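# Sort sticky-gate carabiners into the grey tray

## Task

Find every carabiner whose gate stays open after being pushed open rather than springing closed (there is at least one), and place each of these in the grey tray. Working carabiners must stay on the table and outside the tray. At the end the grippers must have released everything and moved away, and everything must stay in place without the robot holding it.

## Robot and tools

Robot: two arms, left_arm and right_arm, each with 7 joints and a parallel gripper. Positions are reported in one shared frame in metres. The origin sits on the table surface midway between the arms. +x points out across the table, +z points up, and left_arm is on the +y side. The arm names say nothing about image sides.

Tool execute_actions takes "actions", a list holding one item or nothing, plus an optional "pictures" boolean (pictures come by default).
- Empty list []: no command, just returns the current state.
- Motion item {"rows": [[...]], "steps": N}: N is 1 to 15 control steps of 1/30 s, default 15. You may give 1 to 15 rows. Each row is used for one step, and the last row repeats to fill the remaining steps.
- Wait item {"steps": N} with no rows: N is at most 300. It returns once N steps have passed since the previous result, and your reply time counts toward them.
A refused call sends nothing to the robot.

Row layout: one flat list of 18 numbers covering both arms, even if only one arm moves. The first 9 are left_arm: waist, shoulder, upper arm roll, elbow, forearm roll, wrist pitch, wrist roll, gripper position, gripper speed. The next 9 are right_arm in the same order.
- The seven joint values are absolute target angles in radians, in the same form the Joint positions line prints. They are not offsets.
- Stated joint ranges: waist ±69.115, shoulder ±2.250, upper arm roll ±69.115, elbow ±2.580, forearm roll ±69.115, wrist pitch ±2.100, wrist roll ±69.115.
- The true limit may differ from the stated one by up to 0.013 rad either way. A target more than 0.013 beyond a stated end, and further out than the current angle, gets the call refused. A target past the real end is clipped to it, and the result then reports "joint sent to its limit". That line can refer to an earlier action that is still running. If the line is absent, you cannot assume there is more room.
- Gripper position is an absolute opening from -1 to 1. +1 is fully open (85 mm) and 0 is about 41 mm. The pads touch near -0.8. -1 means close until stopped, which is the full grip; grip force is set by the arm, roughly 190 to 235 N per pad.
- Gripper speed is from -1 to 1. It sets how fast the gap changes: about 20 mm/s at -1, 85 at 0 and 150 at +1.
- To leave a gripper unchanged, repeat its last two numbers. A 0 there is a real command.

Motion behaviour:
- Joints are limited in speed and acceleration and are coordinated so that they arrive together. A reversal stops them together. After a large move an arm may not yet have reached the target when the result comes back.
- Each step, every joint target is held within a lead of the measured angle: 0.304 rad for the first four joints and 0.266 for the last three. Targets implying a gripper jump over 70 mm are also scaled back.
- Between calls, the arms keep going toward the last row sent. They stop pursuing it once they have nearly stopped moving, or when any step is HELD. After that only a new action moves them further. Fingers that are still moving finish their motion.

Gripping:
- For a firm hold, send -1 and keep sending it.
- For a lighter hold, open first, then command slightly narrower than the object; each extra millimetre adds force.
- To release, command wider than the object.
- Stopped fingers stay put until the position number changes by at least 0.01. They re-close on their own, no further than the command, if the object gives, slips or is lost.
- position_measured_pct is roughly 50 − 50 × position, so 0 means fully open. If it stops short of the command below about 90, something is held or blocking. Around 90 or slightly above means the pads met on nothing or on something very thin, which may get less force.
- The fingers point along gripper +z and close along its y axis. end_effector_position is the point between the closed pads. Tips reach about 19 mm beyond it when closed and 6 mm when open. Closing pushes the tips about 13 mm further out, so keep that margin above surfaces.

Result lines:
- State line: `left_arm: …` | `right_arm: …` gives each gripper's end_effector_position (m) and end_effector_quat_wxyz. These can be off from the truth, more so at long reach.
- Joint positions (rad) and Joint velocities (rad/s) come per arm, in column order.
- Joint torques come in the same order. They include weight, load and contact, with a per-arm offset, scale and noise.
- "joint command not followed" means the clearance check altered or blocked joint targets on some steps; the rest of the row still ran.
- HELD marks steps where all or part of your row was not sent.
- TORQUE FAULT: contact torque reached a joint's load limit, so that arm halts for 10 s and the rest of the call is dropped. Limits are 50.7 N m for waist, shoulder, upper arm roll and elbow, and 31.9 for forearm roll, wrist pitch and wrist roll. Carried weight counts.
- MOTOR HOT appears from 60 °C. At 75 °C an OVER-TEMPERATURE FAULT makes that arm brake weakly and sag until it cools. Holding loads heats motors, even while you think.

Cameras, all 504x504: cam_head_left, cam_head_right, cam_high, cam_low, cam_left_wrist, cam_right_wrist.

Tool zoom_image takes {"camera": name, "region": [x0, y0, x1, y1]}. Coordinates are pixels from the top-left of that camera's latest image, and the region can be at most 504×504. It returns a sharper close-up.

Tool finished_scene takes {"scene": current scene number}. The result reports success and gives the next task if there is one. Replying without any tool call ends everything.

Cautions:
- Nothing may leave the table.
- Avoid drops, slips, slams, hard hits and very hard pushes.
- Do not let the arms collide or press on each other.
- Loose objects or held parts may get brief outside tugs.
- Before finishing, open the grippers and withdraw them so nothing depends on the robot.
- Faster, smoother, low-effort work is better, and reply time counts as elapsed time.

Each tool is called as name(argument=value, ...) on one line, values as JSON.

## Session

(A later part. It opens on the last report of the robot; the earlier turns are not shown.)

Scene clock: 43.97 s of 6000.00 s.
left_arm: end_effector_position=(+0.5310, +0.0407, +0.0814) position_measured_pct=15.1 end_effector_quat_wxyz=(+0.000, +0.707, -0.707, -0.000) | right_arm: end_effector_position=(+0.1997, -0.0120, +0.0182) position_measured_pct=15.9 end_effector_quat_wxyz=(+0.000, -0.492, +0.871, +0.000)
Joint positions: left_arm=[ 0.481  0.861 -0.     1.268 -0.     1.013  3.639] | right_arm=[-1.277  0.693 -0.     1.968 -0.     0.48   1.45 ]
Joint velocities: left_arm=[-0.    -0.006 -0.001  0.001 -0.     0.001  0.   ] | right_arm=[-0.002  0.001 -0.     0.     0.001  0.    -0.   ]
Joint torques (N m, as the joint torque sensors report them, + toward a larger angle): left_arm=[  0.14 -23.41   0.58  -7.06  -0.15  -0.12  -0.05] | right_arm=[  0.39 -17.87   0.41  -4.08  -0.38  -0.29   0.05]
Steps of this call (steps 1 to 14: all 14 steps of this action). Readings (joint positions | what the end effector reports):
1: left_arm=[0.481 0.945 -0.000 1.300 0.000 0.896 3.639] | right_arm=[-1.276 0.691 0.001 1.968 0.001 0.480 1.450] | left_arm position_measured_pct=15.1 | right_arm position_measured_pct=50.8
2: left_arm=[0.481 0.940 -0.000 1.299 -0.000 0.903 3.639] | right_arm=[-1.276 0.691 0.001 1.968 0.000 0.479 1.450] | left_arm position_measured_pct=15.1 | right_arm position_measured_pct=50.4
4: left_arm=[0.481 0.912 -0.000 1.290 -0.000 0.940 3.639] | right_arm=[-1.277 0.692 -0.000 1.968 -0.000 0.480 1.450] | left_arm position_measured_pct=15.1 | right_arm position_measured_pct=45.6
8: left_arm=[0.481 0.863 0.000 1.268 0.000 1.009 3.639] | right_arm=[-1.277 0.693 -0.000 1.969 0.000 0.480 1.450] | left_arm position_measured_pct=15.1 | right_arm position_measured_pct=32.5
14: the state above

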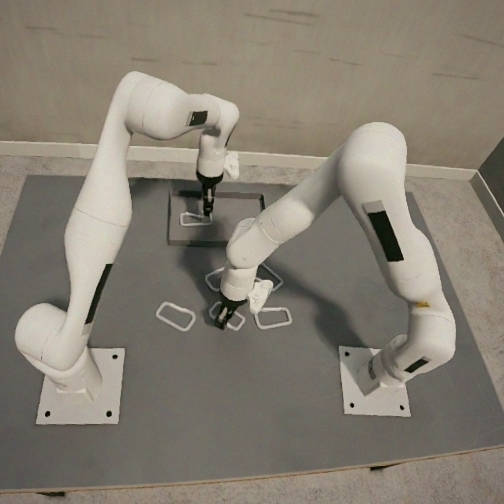

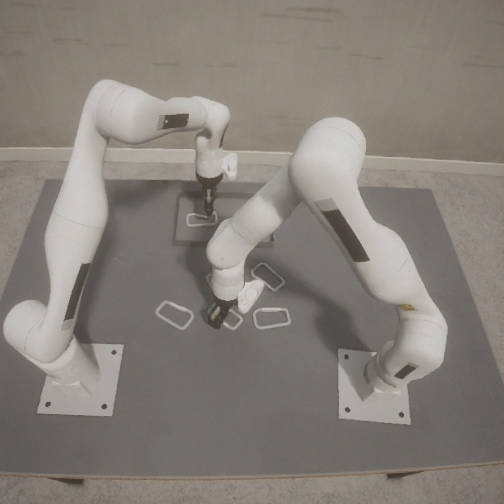

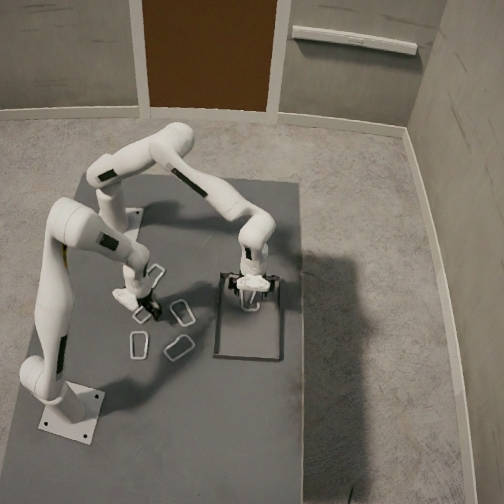

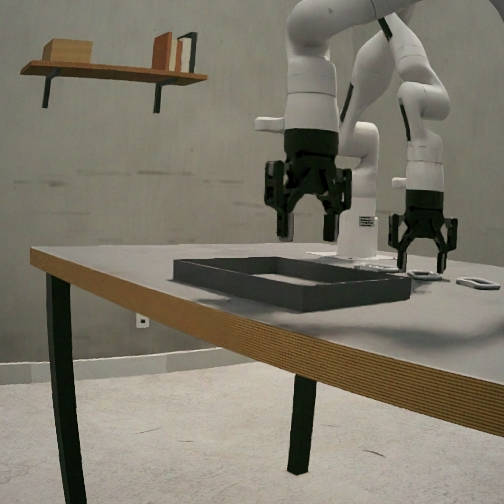

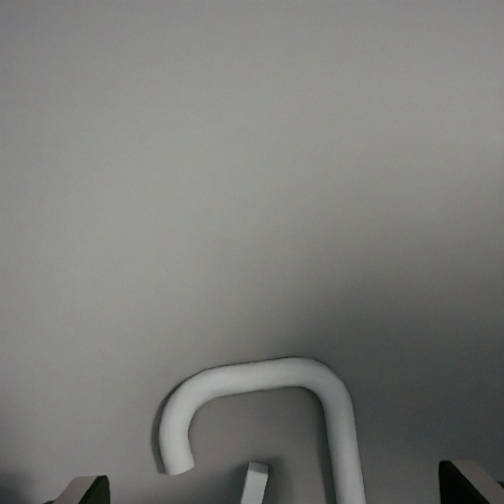

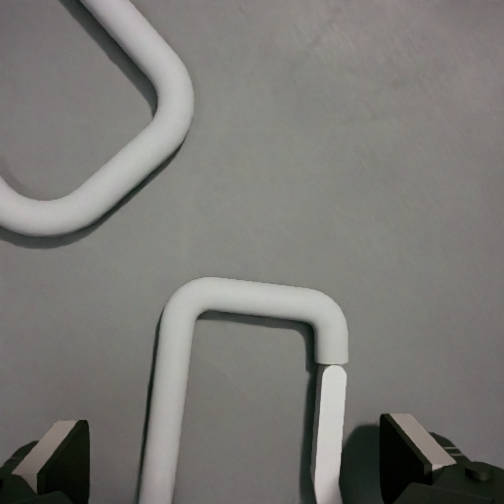

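execute_actions(actions=[{"rows":[[0.38,0.73,0,1.55,0,0.86,3.4,0.7,0, -1.277,0.62,0,1.95,0,0.57,1.6,0.7,0.2]],"steps":8}], pictures=false)

execute_actions(actions=[{"rows":[[0.33,0.605,0,1.83,0,0.7066,3.2,0.7,0, -1.15,0.64,0,1.9,0,0.60,2.781,0.7,0.2]],"steps":9}], pictures=false)

execute_actions(actions=[{"rows":[[0.45,0.48,0,2.17,0,0.49,3.15,0.7,0, -1.0474,0.68,0,1.82,0,0.64,2.781,0.7,0.2]],"steps":10}], pictures=false)

execute_actions(actions=[{"rows":[[0.777,0.4893,0,2.4055,0,0.2468,3.419,0.7,0, -1.0474,0.7427,0,1.7131,0,0.6858,2.781,0.7,0.2]],"steps":15}], pictures=false)

execute_actions(actions=[{"steps":6}])

Scene clock: 52.30 s of 6000.00 s.
left_arm: end_effector_position=(+0.5167, +0.0836, +0.0843) position_measured_pct=15.1 end_effector_quat_wxyz=(-0.001, +0.681, -0.732, +0.003) | right_arm: end_effector_position=(+0.2000, -0.0113, +0.0498) position_measured_pct=15.1 end_effector_quat_wxyz=(-0.000, -0.554, +0.832, -0.000)
Joint positions: left_arm=[0.424 0.785 0.001 1.421 0.    0.93  3.51 ] | right_arm=[-1.277  0.624  0.     1.95   0.     0.567  1.597]
Joint velocities: left_arm=[-0.372 -0.471 -0.034  1.055 -0.017 -0.566 -0.923] | right_arm=[ 0.002 -0.019  0.    -0.012 -0.     0.073  0.116]
Joint torques (N m, as the joint torque sensors report them, + toward a larger angle): left_arm=[  0.66 -21.3    0.5   -6.6    0.13   0.05  -0.07] | right_arm=[  0.25 -14.3    0.28  -4.06  -0.41  -0.43  -0.01]
Steps of this call (steps 1 to 15: the robot went on to your last target; steps 16 to 90: nothing new was sent; then 5.07 s passed at rest; steps 91 to 98: all 8 steps of this action). Readings (joint positions | what the end effector reports):
91: left_arm=[0.480 0.859 0.000 1.269 0.000 1.012 3.638] | right_arm=[-1.277 0.692 -0.000 1.968 -0.000 0.481 1.451] | left_arm position_measured_pct=15.1 | right_arm position_measured_pct=15.1
92: left_arm=[0.478 0.856 0.001 1.275 0.000 1.009 3.634] | right_arm=[-1.277 0.686 -0.000 1.967 -0.000 0.487 1.461] | left_arm position_measured_pct=15.1 | right_arm position_measured_pct=15.1
94: left_arm=[0.468 0.842 0.001 1.302 0.001 0.995 3.612] | right_arm=[-1.277 0.658 -0.000 1.961 -0.000 0.517 1.511] | left_arm position_measured_pct=15.1 | right_arm position_measured_pct=15.1
98: the state above

Scene clock: 52.60 s of 6000.00 s.
left_arm: end_effector_position=(+0.4557, +0.1550, +0.0820) position_measured_pct=15.1 end_effector_quat_wxyz=(+0.002, -0.612, +0.791, -0.003) | right_arm: end_effector_position=(+0.2400, -0.0217, +0.0516) position_measured_pct=15.1 end_effector_quat_wxyz=(+0.001, -0.623, +0.782, -0.000)
Joint positions: left_arm=[ 0.344  0.635 -0.001  1.758 -0.     0.741  3.247] | right_arm=[-1.182  0.636  0.001  1.912  0.     0.593  1.863]
Joint velocities: left_arm=[-0.139 -0.302  0.002  0.818 -0.    -0.388 -0.55 ] | right_arm=[ 0.215  0.027 -0.001 -0.092 -0.001  0.056  1.215]
Joint torques (N m, as the joint torque sensors report them, + toward a larger angle): left_arm=[  0.71 -18.67   1.1   -7.     0.06  -0.27  -0.07] | right_arm=[ -0.89 -18.46  -0.74  -5.14  -0.55  -0.25  -0.11]
Steps of this call (steps 1 to 9: all 9 steps of this action). Readings (joint positions | what the end effector reports):
1: left_arm=[0.412 0.770 -0.000 1.456 -0.000 0.911 3.480] | right_arm=[-1.276 0.624 -0.000 1.949 -0.000 0.569 1.601] | left_arm position_measured_pct=15.1 | right_arm position_measured_pct=15.1
2: left_arm=[0.400 0.752 -0.000 1.495 -0.000 0.889 3.447] | right_arm=[-1.269 0.625 -0.001 1.948 -0.000 0.571 1.611] | left_arm position_measured_pct=15.1 | right_arm position_measured_pct=15.1
4: left_arm=[0.378 0.708 -0.001 1.578 -0.000 0.837 3.376] | right_arm=[-1.242 0.629 -0.002 1.938 -0.001 0.578 1.663] | left_arm position_measured_pct=15.1 | right_arm position_measured_pct=15.1
8: left_arm=[0.349 0.646 -0.001 1.728 -0.000 0.756 3.267] | right_arm=[-1.190 0.635 0.001 1.916 0.000 0.591 1.823] | left_arm position_measured_pct=15.1 | right_arm position_measured_pct=15.1
9: the state above

Scene clock: 52.93 s of 6000.00 s.
left_arm: end_effector_position=(+0.3516, +0.1631, +0.0722) position_measured_pct=15.1 end_effector_quat_wxyz=(+0.002, -0.545, +0.839, -0.003) | right_arm: end_effector_position=(+0.2925, -0.0316, +0.0498) position_measured_pct=15.1 end_effector_quat_wxyz=(-0.001, +0.731, -0.682, +0.000)
Joint positions: left_arm=[0.421 0.507 0.001 2.092 0.    0.536 3.161] | right_arm=[-1.069  0.672  0.001  1.835  0.     0.632  2.27 ]
Joint velocities: left_arm=[ 0.289 -0.258  0.007  0.829  0.    -0.476 -0.118] | right_arm=[ 0.146  0.055 -0.006 -0.116 -0.001  0.059  1.216]
Joint torques (N m, as the joint torque sensors report them, + toward a larger angle): left_arm=[ -1.09 -14.9   -0.69  -5.95  -0.19  -0.23  -0.3 ] | right_arm=[ -0.11 -18.59  -0.08  -5.02  -0.4   -0.09  -0.23]
Steps of this call (steps 1 to 10: all 10 steps of this action). Readings (joint positions | what the end effector reports):
1: left_arm=[0.340 0.625 -0.001 1.784 -0.000 0.728 3.231] | right_arm=[-1.175 0.637 0.001 1.909 0.000 0.595 1.904] | left_arm position_measured_pct=15.1 | right_arm position_measured_pct=15.1
2: left_arm=[0.341 0.612 -0.002 1.814 -0.001 0.712 3.217] | right_arm=[-1.163 0.639 -0.001 1.904 -0.000 0.597 1.945] | left_arm position_measured_pct=15.1 | right_arm position_measured_pct=15.1
4: left_arm=[0.350 0.578 -0.002 1.887 -0.000 0.668 3.196] | right_arm=[-1.128 0.650 -0.002 1.885 -0.001 0.608 2.026] | left_arm position_measured_pct=15.1 | right_arm position_measured_pct=15.1
8: left_arm=[0.399 0.527 -0.000 2.030 -0.000 0.572 3.170] | right_arm=[-1.081 0.667 0.001 1.845 0.000 0.627 2.188] | left_arm position_measured_pct=15.1 | right_arm position_measured_pct=15.1
10: the state above

Scene clock: 53.43 s of 6000.00 s.
left_arm: end_effector_position=(+0.2061, +0.1305, +0.0402) position_measured_pct=15.1 end_effector_quat_wxyz=(-0.001, -0.506, +0.862, +0.001) | right_arm: end_effector_position=(+0.3206, -0.0097, +0.0410) position_measured_pct=15.1 end_effector_quat_wxyz=(-0.001, +0.875, -0.485, +0.000)
Joint positions: left_arm=[0.764 0.49  0.001 2.402 0.    0.251 3.415] | right_arm=[-1.048  0.741  0.     1.714  0.     0.685  2.78 ]
Joint velocities: left_arm=[ 0.145 -0.004 -0.     0.137  0.    -0.132  0.154] | right_arm=[ 0.001  0.01  -0.001 -0.01  -0.001  0.006  0.032]
Joint torques (N m, as the joint torque sensors report them, + toward a larger angle): left_arm=[ -1.09 -12.82  -0.58  -3.75  -0.06  -0.4   -0.07] | right_arm=[  0.26 -20.14   0.49  -5.54  -0.37  -0.37   0.23]
Steps of this call (steps 1 to 15: all 15 steps of this action). Readings (joint positions | what the end effector reports):
1: left_arm=[0.431 0.499 0.001 2.118 0.000 0.520 3.158] | right_arm=[-1.064 0.674 0.001 1.831 0.000 0.634 2.310] | left_arm position_measured_pct=15.1 | right_arm position_measured_pct=15.1
2: left_arm=[0.447 0.495 -0.001 2.144 -0.000 0.501 3.160] | right_arm=[-1.061 0.677 0.001 1.825 0.000 0.637 2.351] | left_arm position_measured_pct=15.1 | right_arm position_measured_pct=15.1
4: left_arm=[0.494 0.495 -0.002 2.192 -0.000 0.456 3.180] | right_arm=[-1.056 0.694 0.000 1.799 0.000 0.649 2.432] | left_arm position_measured_pct=15.1 | right_arm position_measured_pct=15.1
8: left_arm=[0.619 0.493 0.000 2.285 0.000 0.364 3.280] | right_arm=[-1.051 0.723 0.000 1.747 0.000 0.671 2.595] | left_arm position_measured_pct=15.1 | right_arm position_measured_pct=15.1
15: the state above

Scene clock: 53.63 s of 6000.00 s.
left_arm: end_effector_position=(+0.2037, +0.1296, +0.0400) position_measured_pct=15.1 end_effector_quat_wxyz=(-0.000, -0.504, +0.864, +0.000) | right_arm: end_effector_position=(+0.3205, -0.0099, +0.0403) position_measured_pct=15.1 end_effector_quat_wxyz=(-0.000, +0.875, -0.485, +0.000)
Joint positions: left_arm=[0.774 0.489 0.    2.405 0.    0.247 3.419] | right_arm=[-1.047  0.742  0.     1.713  0.     0.686  2.781]
Joint velocities: left_arm=[ 0.024 -0.001 -0.001 -0.    -0.    -0.    -0.   ] | right_arm=[ 0.001  0.003  0.001 -0.    -0.001  0.001  0.   ]
Joint torques (N m, as the joint torque sensors report them, + toward a larger angle): left_arm=[  0.02 -12.12   0.44  -2.27   0.08   0.09  -0.22] | right_arm=[  0.41 -20.53   0.52  -5.6   -0.37  -0.41   0.07]
Steps of this call (steps 1 to 6: the robot went on to your last target). Readings (joint positions | what the end effector reports):
1: left_arm=[0.767 0.490 0.001 2.404 0.000 0.249 3.418] | right_arm=[-1.048 0.741 0.000 1.713 0.000 0.686 2.781] | left_arm position_measured_pct=15.1 | right_arm position_measured_pct=15.1
2: left_arm=[0.769 0.490 0.001 2.405 0.000 0.248 3.419] | right_arm=[-1.048 0.742 0.000 1.713 0.000 0.686 2.781] | left_arm position_measured_pct=15.1 | right_arm position_measured_pct=15.1
4: left_arm=[0.772 0.490 0.000 2.405 0.000 0.247 3.419] | right_arm=[-1.047 0.742 0.000 1.713 0.000 0.686 2.781] | left_arm position_measured_pct=15.1 | right_arm position_measured_pct=15.1
6: the state above

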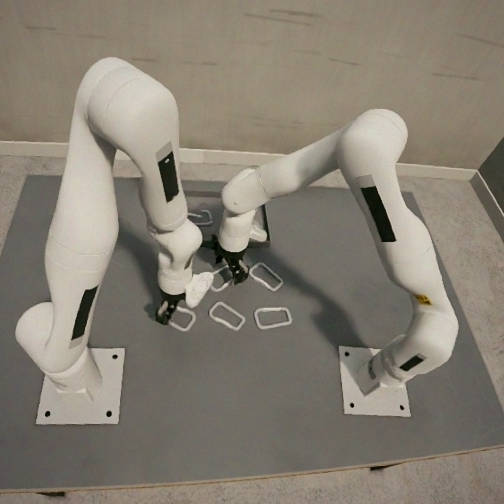

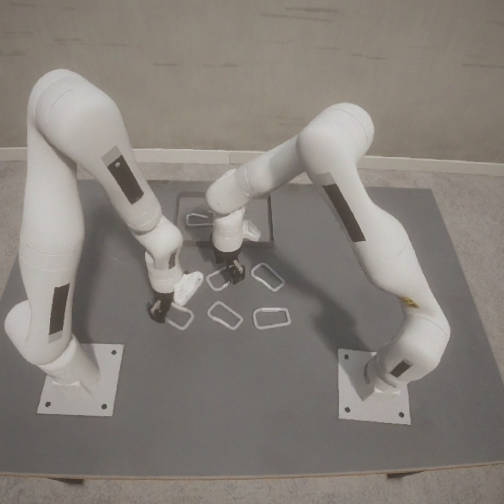

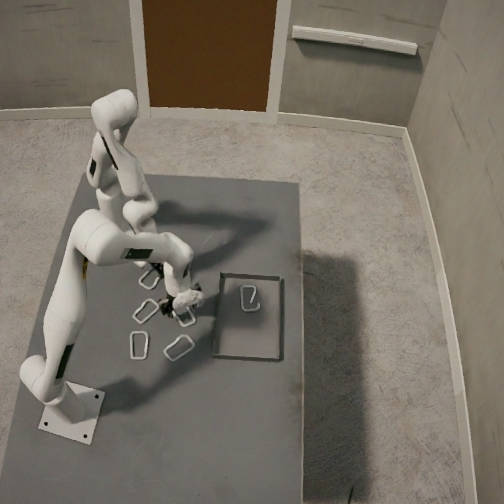

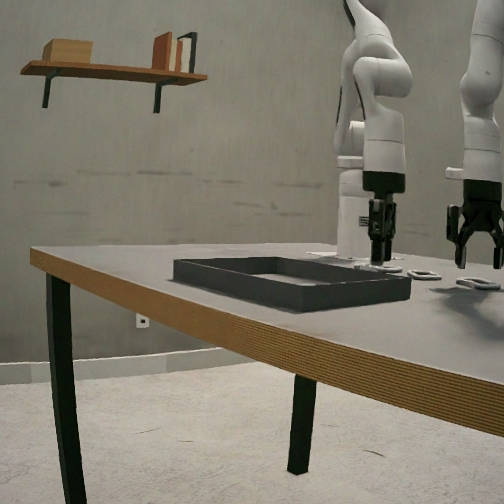

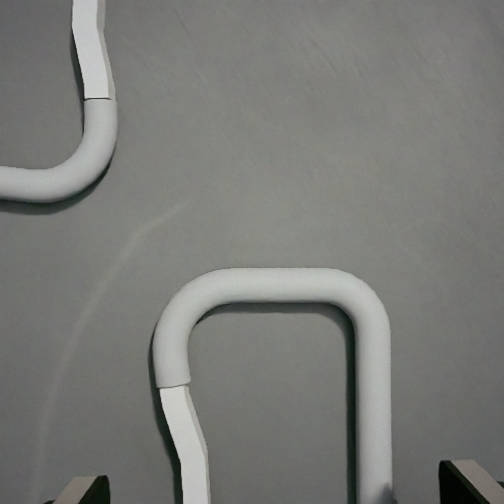

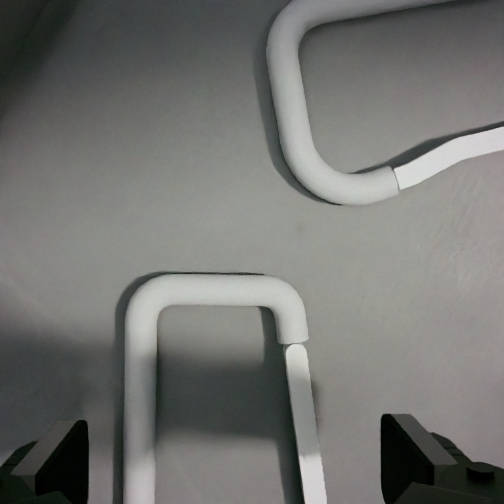

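execute_actions(actions=[])

Scene clock: 62.07 s of 6000.00 s.
left_arm: end_effector_position=(+0.2031, +0.1291, +0.0401) position_measured_pct=15.1 end_effector_quat_wxyz=(-0.000, -0.503, +0.864, +0.000) | right_arm: end_effector_position=(+0.3205, -0.0100, +0.0402) position_measured_pct=15.1 end_effector_quat_wxyz=(+0.000, +0.875, -0.485, -0.000)
Joint positions: left_arm=[0.777 0.489 0.    2.405 0.    0.247 3.419] | right_arm=[-1.047  0.743  0.     1.713  0.     0.686  2.781]
Joint velocities: left_arm=[-0.001 -0.     0.002  0.002 -0.     0.001 -0.   ] | right_arm=[-0.001  0.     0.002 -0.    -0.001  0.     0.   ]
Joint torques (N m, as the joint torque sensors report them, + toward a larger angle): left_arm=[  0.16 -12.65   0.26  -2.3    0.01  -0.03  -0.03] | right_arm=[  0.28 -20.14   0.39  -5.57  -0.31  -0.4    0.1 ]
Steps of this call (steps 1 to 30: the robot went on to your last target; steps 31 to 90: nothing new was sent; then 5.43 s passed at rest). Readings (joint positions | what the end effector reports):
1: left_arm=[0.775 0.489 0.000 2.405 0.000 0.247 3.419] | right_arm=[-1.047 0.742 0.000 1.713 0.000 0.686 2.781] | left_arm position_measured_pct=15.1 | right_arm position_measured_pct=15.1
2: left_arm=[0.775 0.489 0.000 2.405 0.000 0.247 3.419] | right_arm=[-1.047 0.743 0.000 1.713 0.000 0.686 2.781] | left_arm position_measured_pct=15.1 | right_arm position_measured_pct=15.1
4: left_arm=[0.776 0.489 0.000 2.405 0.000 0.247 3.419] | right_arm=[-1.047 0.743 0.000 1.713 0.000 0.686 2.781] | left_arm position_measured_pct=15.1 | right_arm position_measured_pct=15.1
8: left_arm=[0.777 0.489 0.000 2.405 0.000 0.247 3.419] | right_arm=[-1.047 0.743 0.000 1.713 0.000 0.686 2.781] | left_arm position_measured_pct=15.1 | right_arm position_measured_pct=15.1
90: the state above
All arms were judged still, so your last target was given up. Only a new action makes them travel on or press farther. Fingers that are still opening or closing keep moving.

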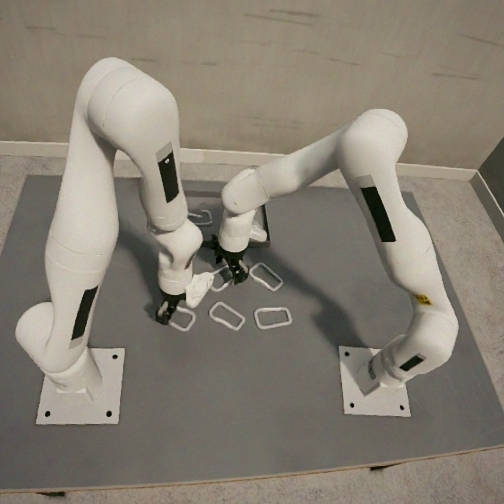

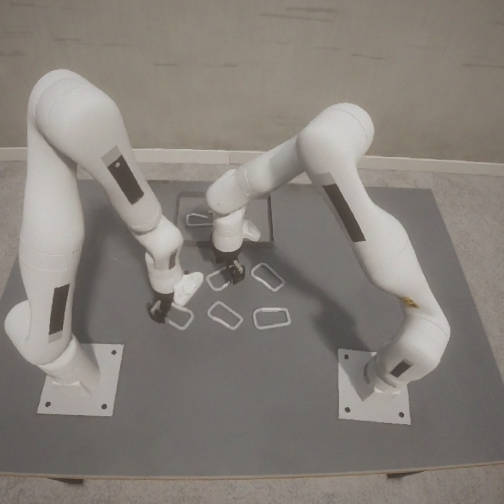

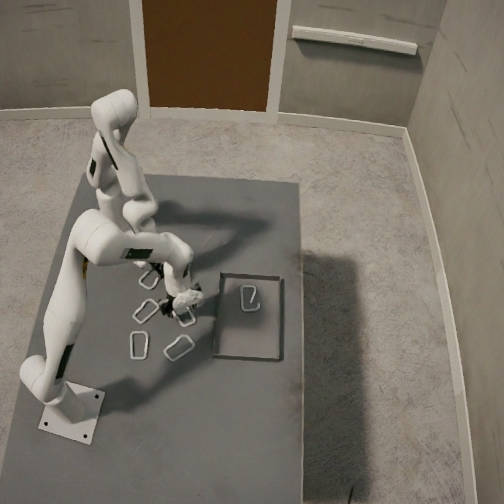

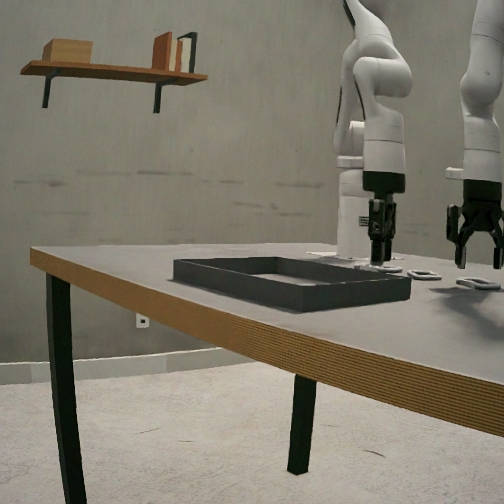

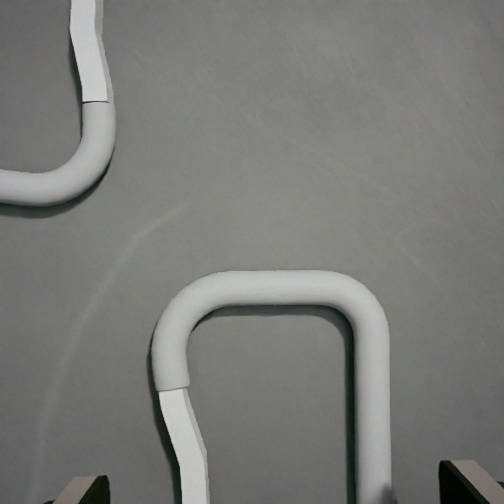

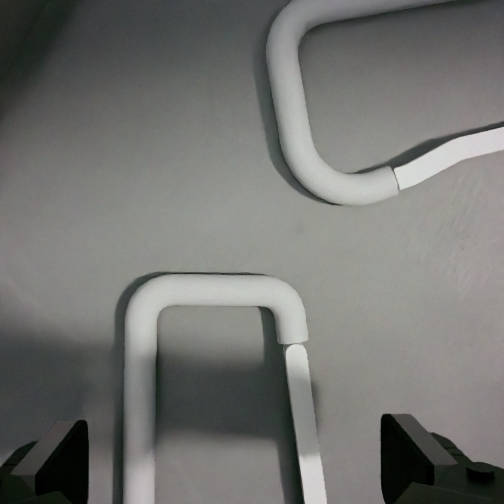

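execute_actions(actions=[{"rows":[[0.777,0.566,0,2.4193,0,0.1563,3.419,0.7,0,-1.0474,0.788,0,1.712,0,0.641,2.77,0.7,0.2]],"steps":10}], pictures=false)

execute_actions(actions=[{"rows":[[0.777,0.566,0,2.4193,0,0.1563,3.419,0.04,0,-1.0474,0.788,0,1.712,0,0.641,2.77,0.04,0]],"steps":15}])

Scene clock: 64.07 s of 6000.00 s.
left_arm: end_effector_position=(+0.2038, +0.1284, +0.0191) position_measured_pct=15.1 end_effector_quat_wxyz=(+0.000, -0.503, +0.864, -0.002) | right_arm: end_effector_position=(+0.3225, -0.0074, +0.0191) position_measured_pct=15.1 end_effector_quat_wxyz=(-0.001, +0.872, -0.489, +0.000)
Joint positions: left_arm=[ 0.777  0.563 -0.     2.419  0.     0.157  3.419] | right_arm=[-1.047  0.787 -0.     1.712  0.     0.641  2.77 ]
Joint velocities: left_arm=[ 0.001  0.027 -0.     0.002  0.001 -0.011 -0.   ] | right_arm=[ 0.001  0.013 -0.001 -0.001  0.    -0.002 -0.   ]
Joint torques (N m, as the joint torque sensors report them, + toward a larger angle): left_arm=[ -0.04 -13.54   0.58  -1.86  -0.11   0.06  -0.17] | right_arm=[  0.53 -21.03   0.45  -5.42  -0.34  -0.26   0.05]
Steps of this call (steps 1 to 50: nothing new was sent; steps 51 to 60: all 10 steps of this action). Readings (joint positions | what the end effector reports):
51: left_arm=[0.777 0.491 0.000 2.406 -0.000 0.246 3.419] | right_arm=[-1.047 0.744 0.000 1.713 -0.000 0.685 2.781] | left_arm position_measured_pct=15.1 | right_arm position_measured_pct=15.1
52: left_arm=[0.777 0.498 0.000 2.407 0.000 0.240 3.419] | right_arm=[-1.047 0.751 0.000 1.712 0.000 0.680 2.780] | left_arm position_measured_pct=15.1 | right_arm position_measured_pct=15.1
54: left_arm=[0.777 0.527 0.000 2.411 0.000 0.208 3.419] | right_arm=[-1.047 0.774 0.000 1.712 0.000 0.658 2.774] | left_arm position_measured_pct=15.1 | right_arm position_measured_pct=15.1
58: left_arm=[0.777 0.561 -0.000 2.419 -0.000 0.159 3.419] | right_arm=[-1.047 0.785 -0.000 1.712 -0.000 0.642 2.770] | left_arm position_measured_pct=15.1 | right_arm position_measured_pct=15.1
60: the state above

Scene clock: 64.57 s of 6000.00 s.
left_arm: end_effector_position=(+0.2027, +0.1291, +0.0186) position_measured_pct=46.4 end_effector_quat_wxyz=(-0.000, -0.503, +0.864, -0.000) | right_arm: end_effector_position=(+0.3239, -0.0058, +0.0205) position_measured_pct=46.8 end_effector_quat_wxyz=(-0.004, +0.872, -0.490, +0.001)
Joint positions: left_arm=[0.777 0.564 0.001 2.42  0.    0.157 3.419] | right_arm=[-1.047  0.785  0.     1.71   0.     0.64   2.77 ]
Joint velocities: left_arm=[-0.    -0.001 -0.001  0.     0.    -0.003  0.   ] | right_arm=[-0.001 -0.001  0.     0.001  0.001  0.001  0.   ]
Joint torques (N m, as the joint torque sensors report them, + toward a larger angle): left_arm=[ -0.41 -11.13   0.39  -1.99   0.1   -0.68  -0.13] | right_arm=[  0.43 -17.66   0.3   -3.73  -0.43  -0.05   0.03]
Steps of this call (steps 1 to 15: all 15 steps of this action). Readings (joint positions | what the end effector reports):
1: left_arm=[0.777 0.563 -0.000 2.419 0.000 0.156 3.419] | right_arm=[-1.047 0.787 -0.000 1.712 0.000 0.641 2.770] | left_arm position_measured_pct=15.1 | right_arm position_measured_pct=15.1
2: left_arm=[0.777 0.564 -0.000 2.419 0.000 0.156 3.419] | right_arm=[-1.047 0.787 0.000 1.712 0.000 0.641 2.770] | left_arm position_measured_pct=15.5 | right_arm position_measured_pct=15.5
4: left_arm=[0.777 0.565 -0.000 2.419 -0.000 0.156 3.419] | right_arm=[-1.047 0.788 0.000 1.712 0.000 0.641 2.770] | left_arm position_measured_pct=19.8 | right_arm position_measured_pct=19.8
8: left_arm=[0.777 0.566 0.000 2.419 0.000 0.156 3.419] | right_arm=[-1.047 0.788 0.000 1.712 0.000 0.641 2.770] | left_arm position_measured_pct=31.0 | right_arm position_measured_pct=31.0
15: the state above

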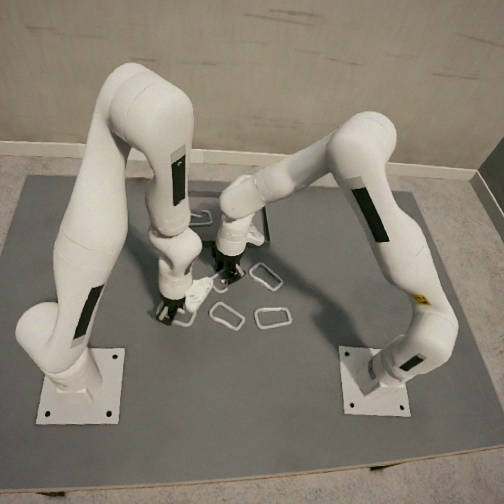

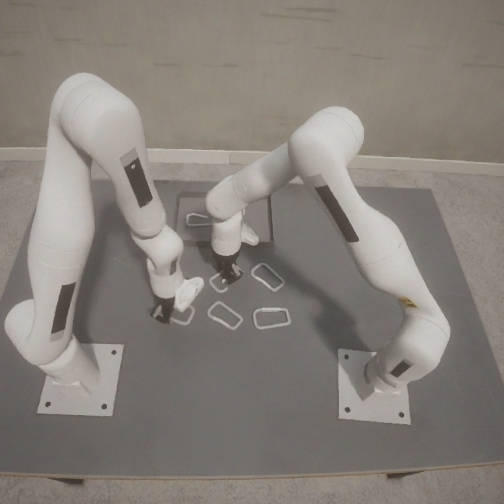

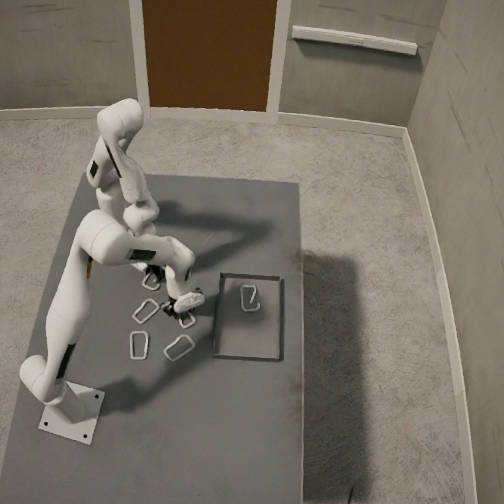

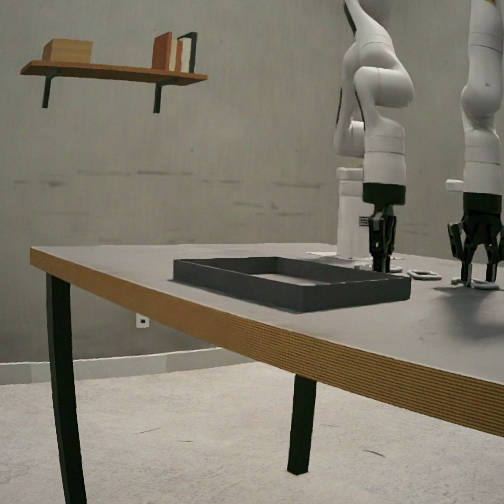

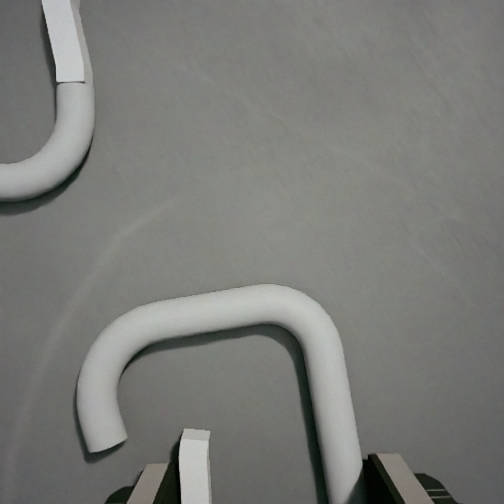

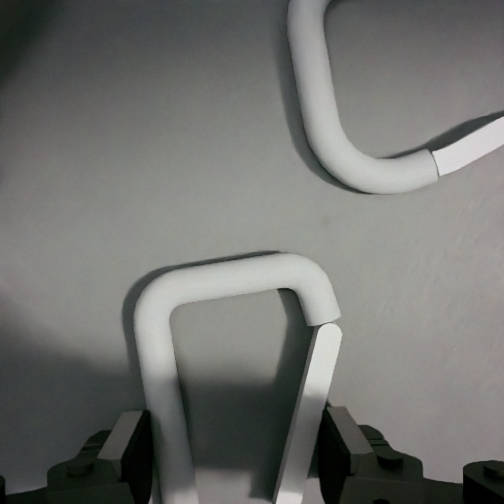

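execute_actions(actions=[{"rows":[[0.777,0.566,0,2.4193,0,0.1563,3.419,0.7,0,-1.0474,0.788,0,1.712,0,0.641,2.77,0.7,0]],"steps":13}])

Scene clock: 66.50 s of 6000.00 s.
left_arm: end_effector_position=(+0.2031, +0.1291, +0.0182) position_measured_pct=17.1 end_effector_quat_wxyz=(+0.000, -0.503, +0.864, -0.000) | right_arm: end_effector_position=(+0.3223, -0.0076, +0.0185) position_measured_pct=17.1 end_effector_quat_wxyz=(-0.000, +0.872, -0.489, +0.000)
Joint positions: left_arm=[ 0.777  0.566  0.     2.419 -0.     0.156  3.419] | right_arm=[-1.047  0.788  0.     1.712  0.     0.641  2.77 ]
Joint velocities: left_arm=[ 0.     0.001 -0.002 -0.001 -0.001  0.     0.   ] | right_arm=[ 0.001  0.001 -0.001 -0.     0.     0.001  0.   ]
Joint torques (N m, as the joint torque sensors report them, + toward a larger angle): left_arm=[  0.2  -12.82   0.29  -1.36  -0.03   0.06   0.  ] | right_arm=[  0.38 -20.87   0.42  -5.37  -0.3   -0.37   0.08]
Steps of this call (steps 1 to 15: the robot went on to your last target; steps 16 to 45: nothing new was sent; steps 46 to 58: all 13 steps of this action). Readings (joint positions | what the end effector reports):
46: left_arm=[0.777 0.564 0.000 2.420 0.000 0.157 3.419] | right_arm=[-1.047 0.785 0.000 1.710 0.000 0.640 2.770] | left_arm position_measured_pct=47.2 | right_arm position_measured_pct=47.2
47: left_arm=[0.777 0.564 0.000 2.420 -0.000 0.157 3.419] | right_arm=[-1.047 0.785 0.000 1.710 0.000 0.640 2.770] | left_arm position_measured_pct=46.4 | right_arm position_measured_pct=46.8
49: left_arm=[0.777 0.565 0.000 2.419 0.000 0.156 3.419] | right_arm=[-1.047 0.786 0.000 1.711 0.000 0.641 2.770] | left_arm position_measured_pct=42.5 | right_arm position_measured_pct=42.5
53: left_arm=[0.777 0.566 -0.000 2.419 0.000 0.156 3.419] | right_arm=[-1.047 0.788 -0.000 1.712 -0.000 0.641 2.770] | left_arm position_measured_pct=31.0 | right_arm position_measured_pct=31.3
58: the state above

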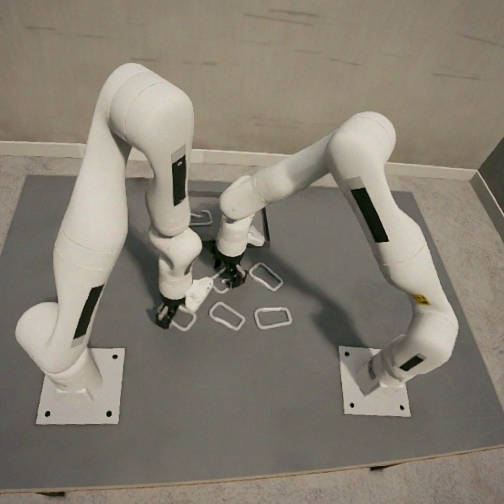

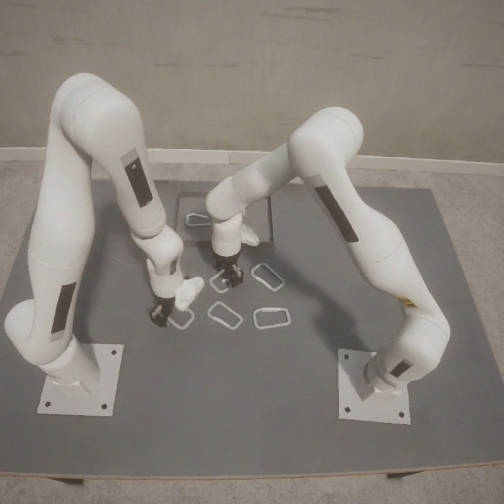

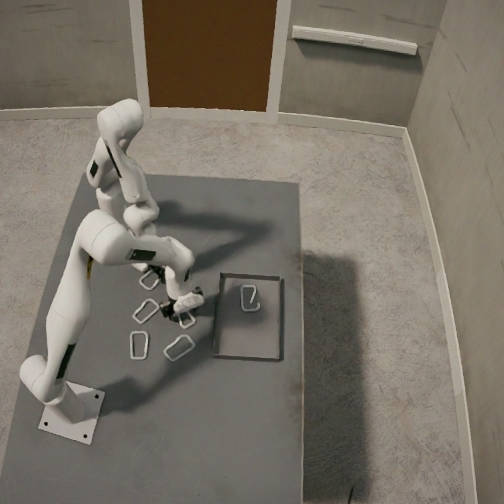

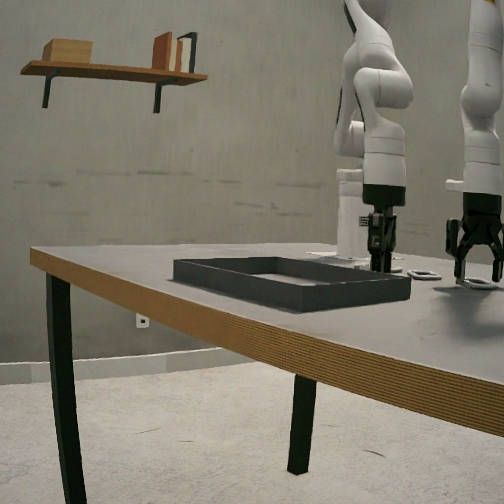

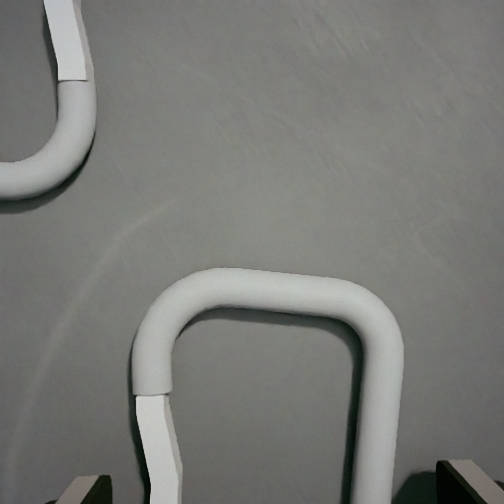

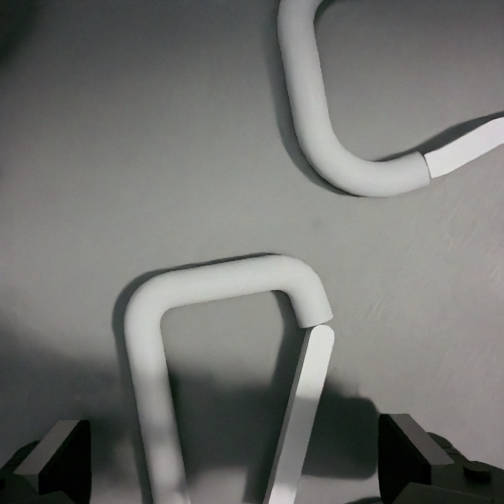

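execute_actions(actions=[{"rows":[[0.777,0.40,0,2.38,0,0.36,3.419,0.7,0,-0.9811,0.7771,0,1.7393,0,0.6252,3.006,0.7,0]],"steps":14}])

Scene clock: 74.53 s of 6000.00 s.
left_arm: end_effector_position=(+0.2031, +0.1291, +0.0659) position_measured_pct=15.1 end_effector_quat_wxyz=(-0.000, -0.503, +0.864, +0.001) | right_arm: end_effector_position=(+0.3408, -0.0347, +0.0185) position_measured_pct=15.1 end_effector_quat_wxyz=(+0.000, +0.911, -0.413, -0.000)
Joint positions: left_arm=[ 0.777  0.404  0.     2.38  -0.     0.36   3.419] | right_arm=[-0.982  0.777  0.     1.739 -0.     0.625  3.006]
Joint velocities: left_arm=[-0.    -0.035  0.001 -0.003  0.001  0.003 -0.   ] | right_arm=[ 0.009 -0.003 -0.003  0.001 -0.    -0.001  0.   ]
Joint torques (N m, as the joint torque sensors report them, + toward a larger angle): left_arm=[  0.04 -11.5    0.36  -3.41   0.17   0.11  -0.08] | right_arm=[  0.82 -20.55   0.99  -5.15  -0.35  -0.42   0.11]
Steps of this call (steps 1 to 15: the robot went on to your last target; steps 16 to 90: nothing new was sent; then 4.57 s passed at rest; steps 91 to 104: all 14 steps of this action). Readings (joint positions | what the end effector reports):
91: left_arm=[0.777 0.565 -0.000 2.419 -0.000 0.157 3.419] | right_arm=[-1.047 0.788 -0.000 1.712 -0.000 0.641 2.771] | left_arm position_measured_pct=15.1 | right_arm position_measured_pct=15.1
92: left_arm=[0.777 0.558 -0.000 2.418 -0.000 0.164 3.419] | right_arm=[-1.043 0.787 -0.001 1.713 -0.000 0.640 2.781] | left_arm position_measured_pct=15.1 | right_arm position_measured_pct=15.1
94: left_arm=[0.777 0.527 -0.000 2.411 -0.000 0.197 3.419] | right_arm=[-1.027 0.784 -0.002 1.719 -0.001 0.637 2.831] | left_arm position_measured_pct=15.1 | right_arm position_measured_pct=15.1
98: left_arm=[0.777 0.434 0.000 2.388 0.000 0.315 3.419] | right_arm=[-0.989 0.778 0.001 1.736 0.000 0.627 2.977] | left_arm position_measured_pct=15.1 | right_arm position_measured_pct=15.1
104: the state above

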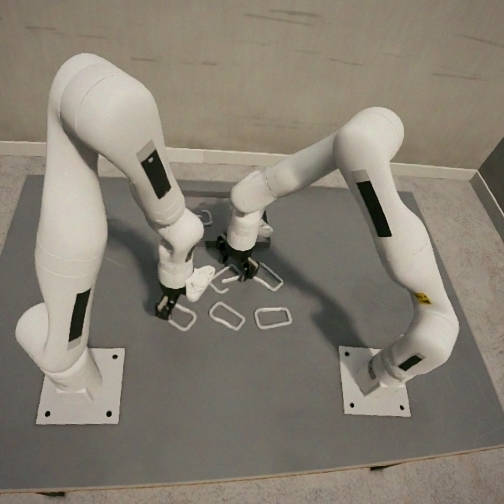

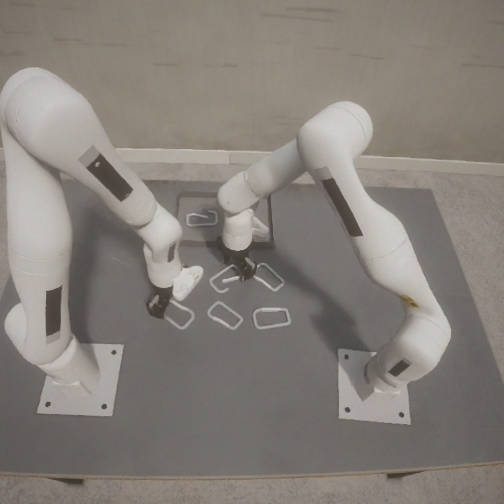

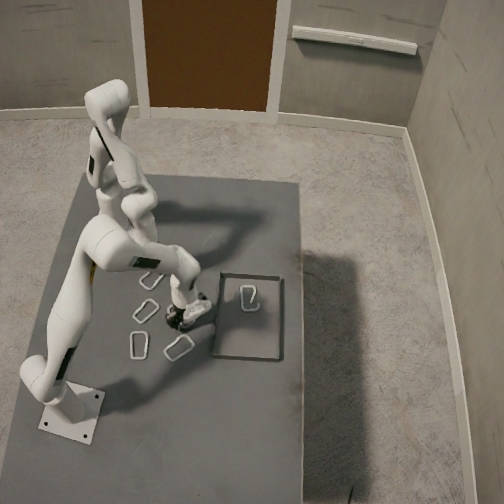

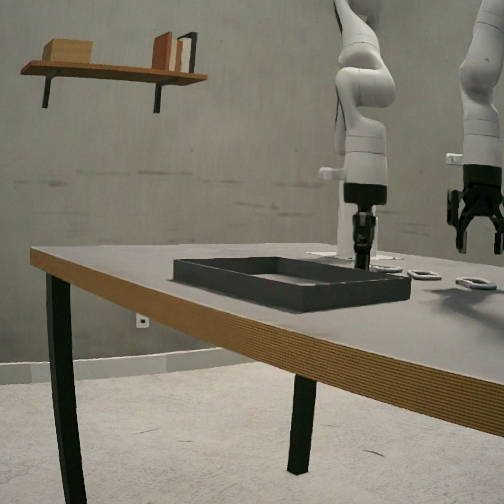

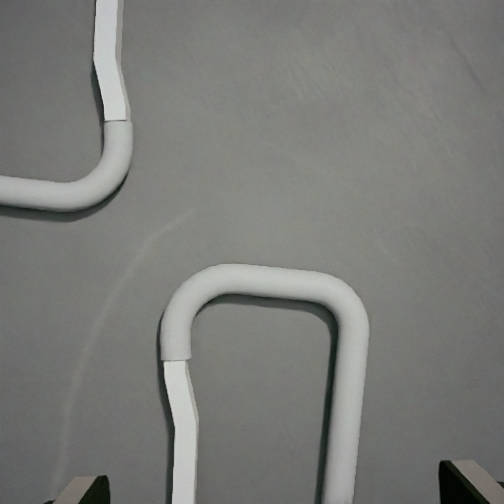

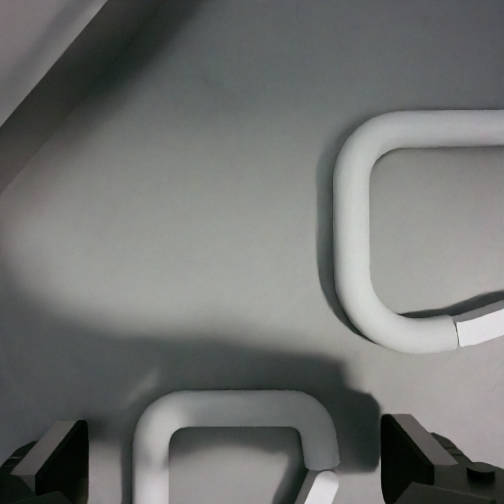

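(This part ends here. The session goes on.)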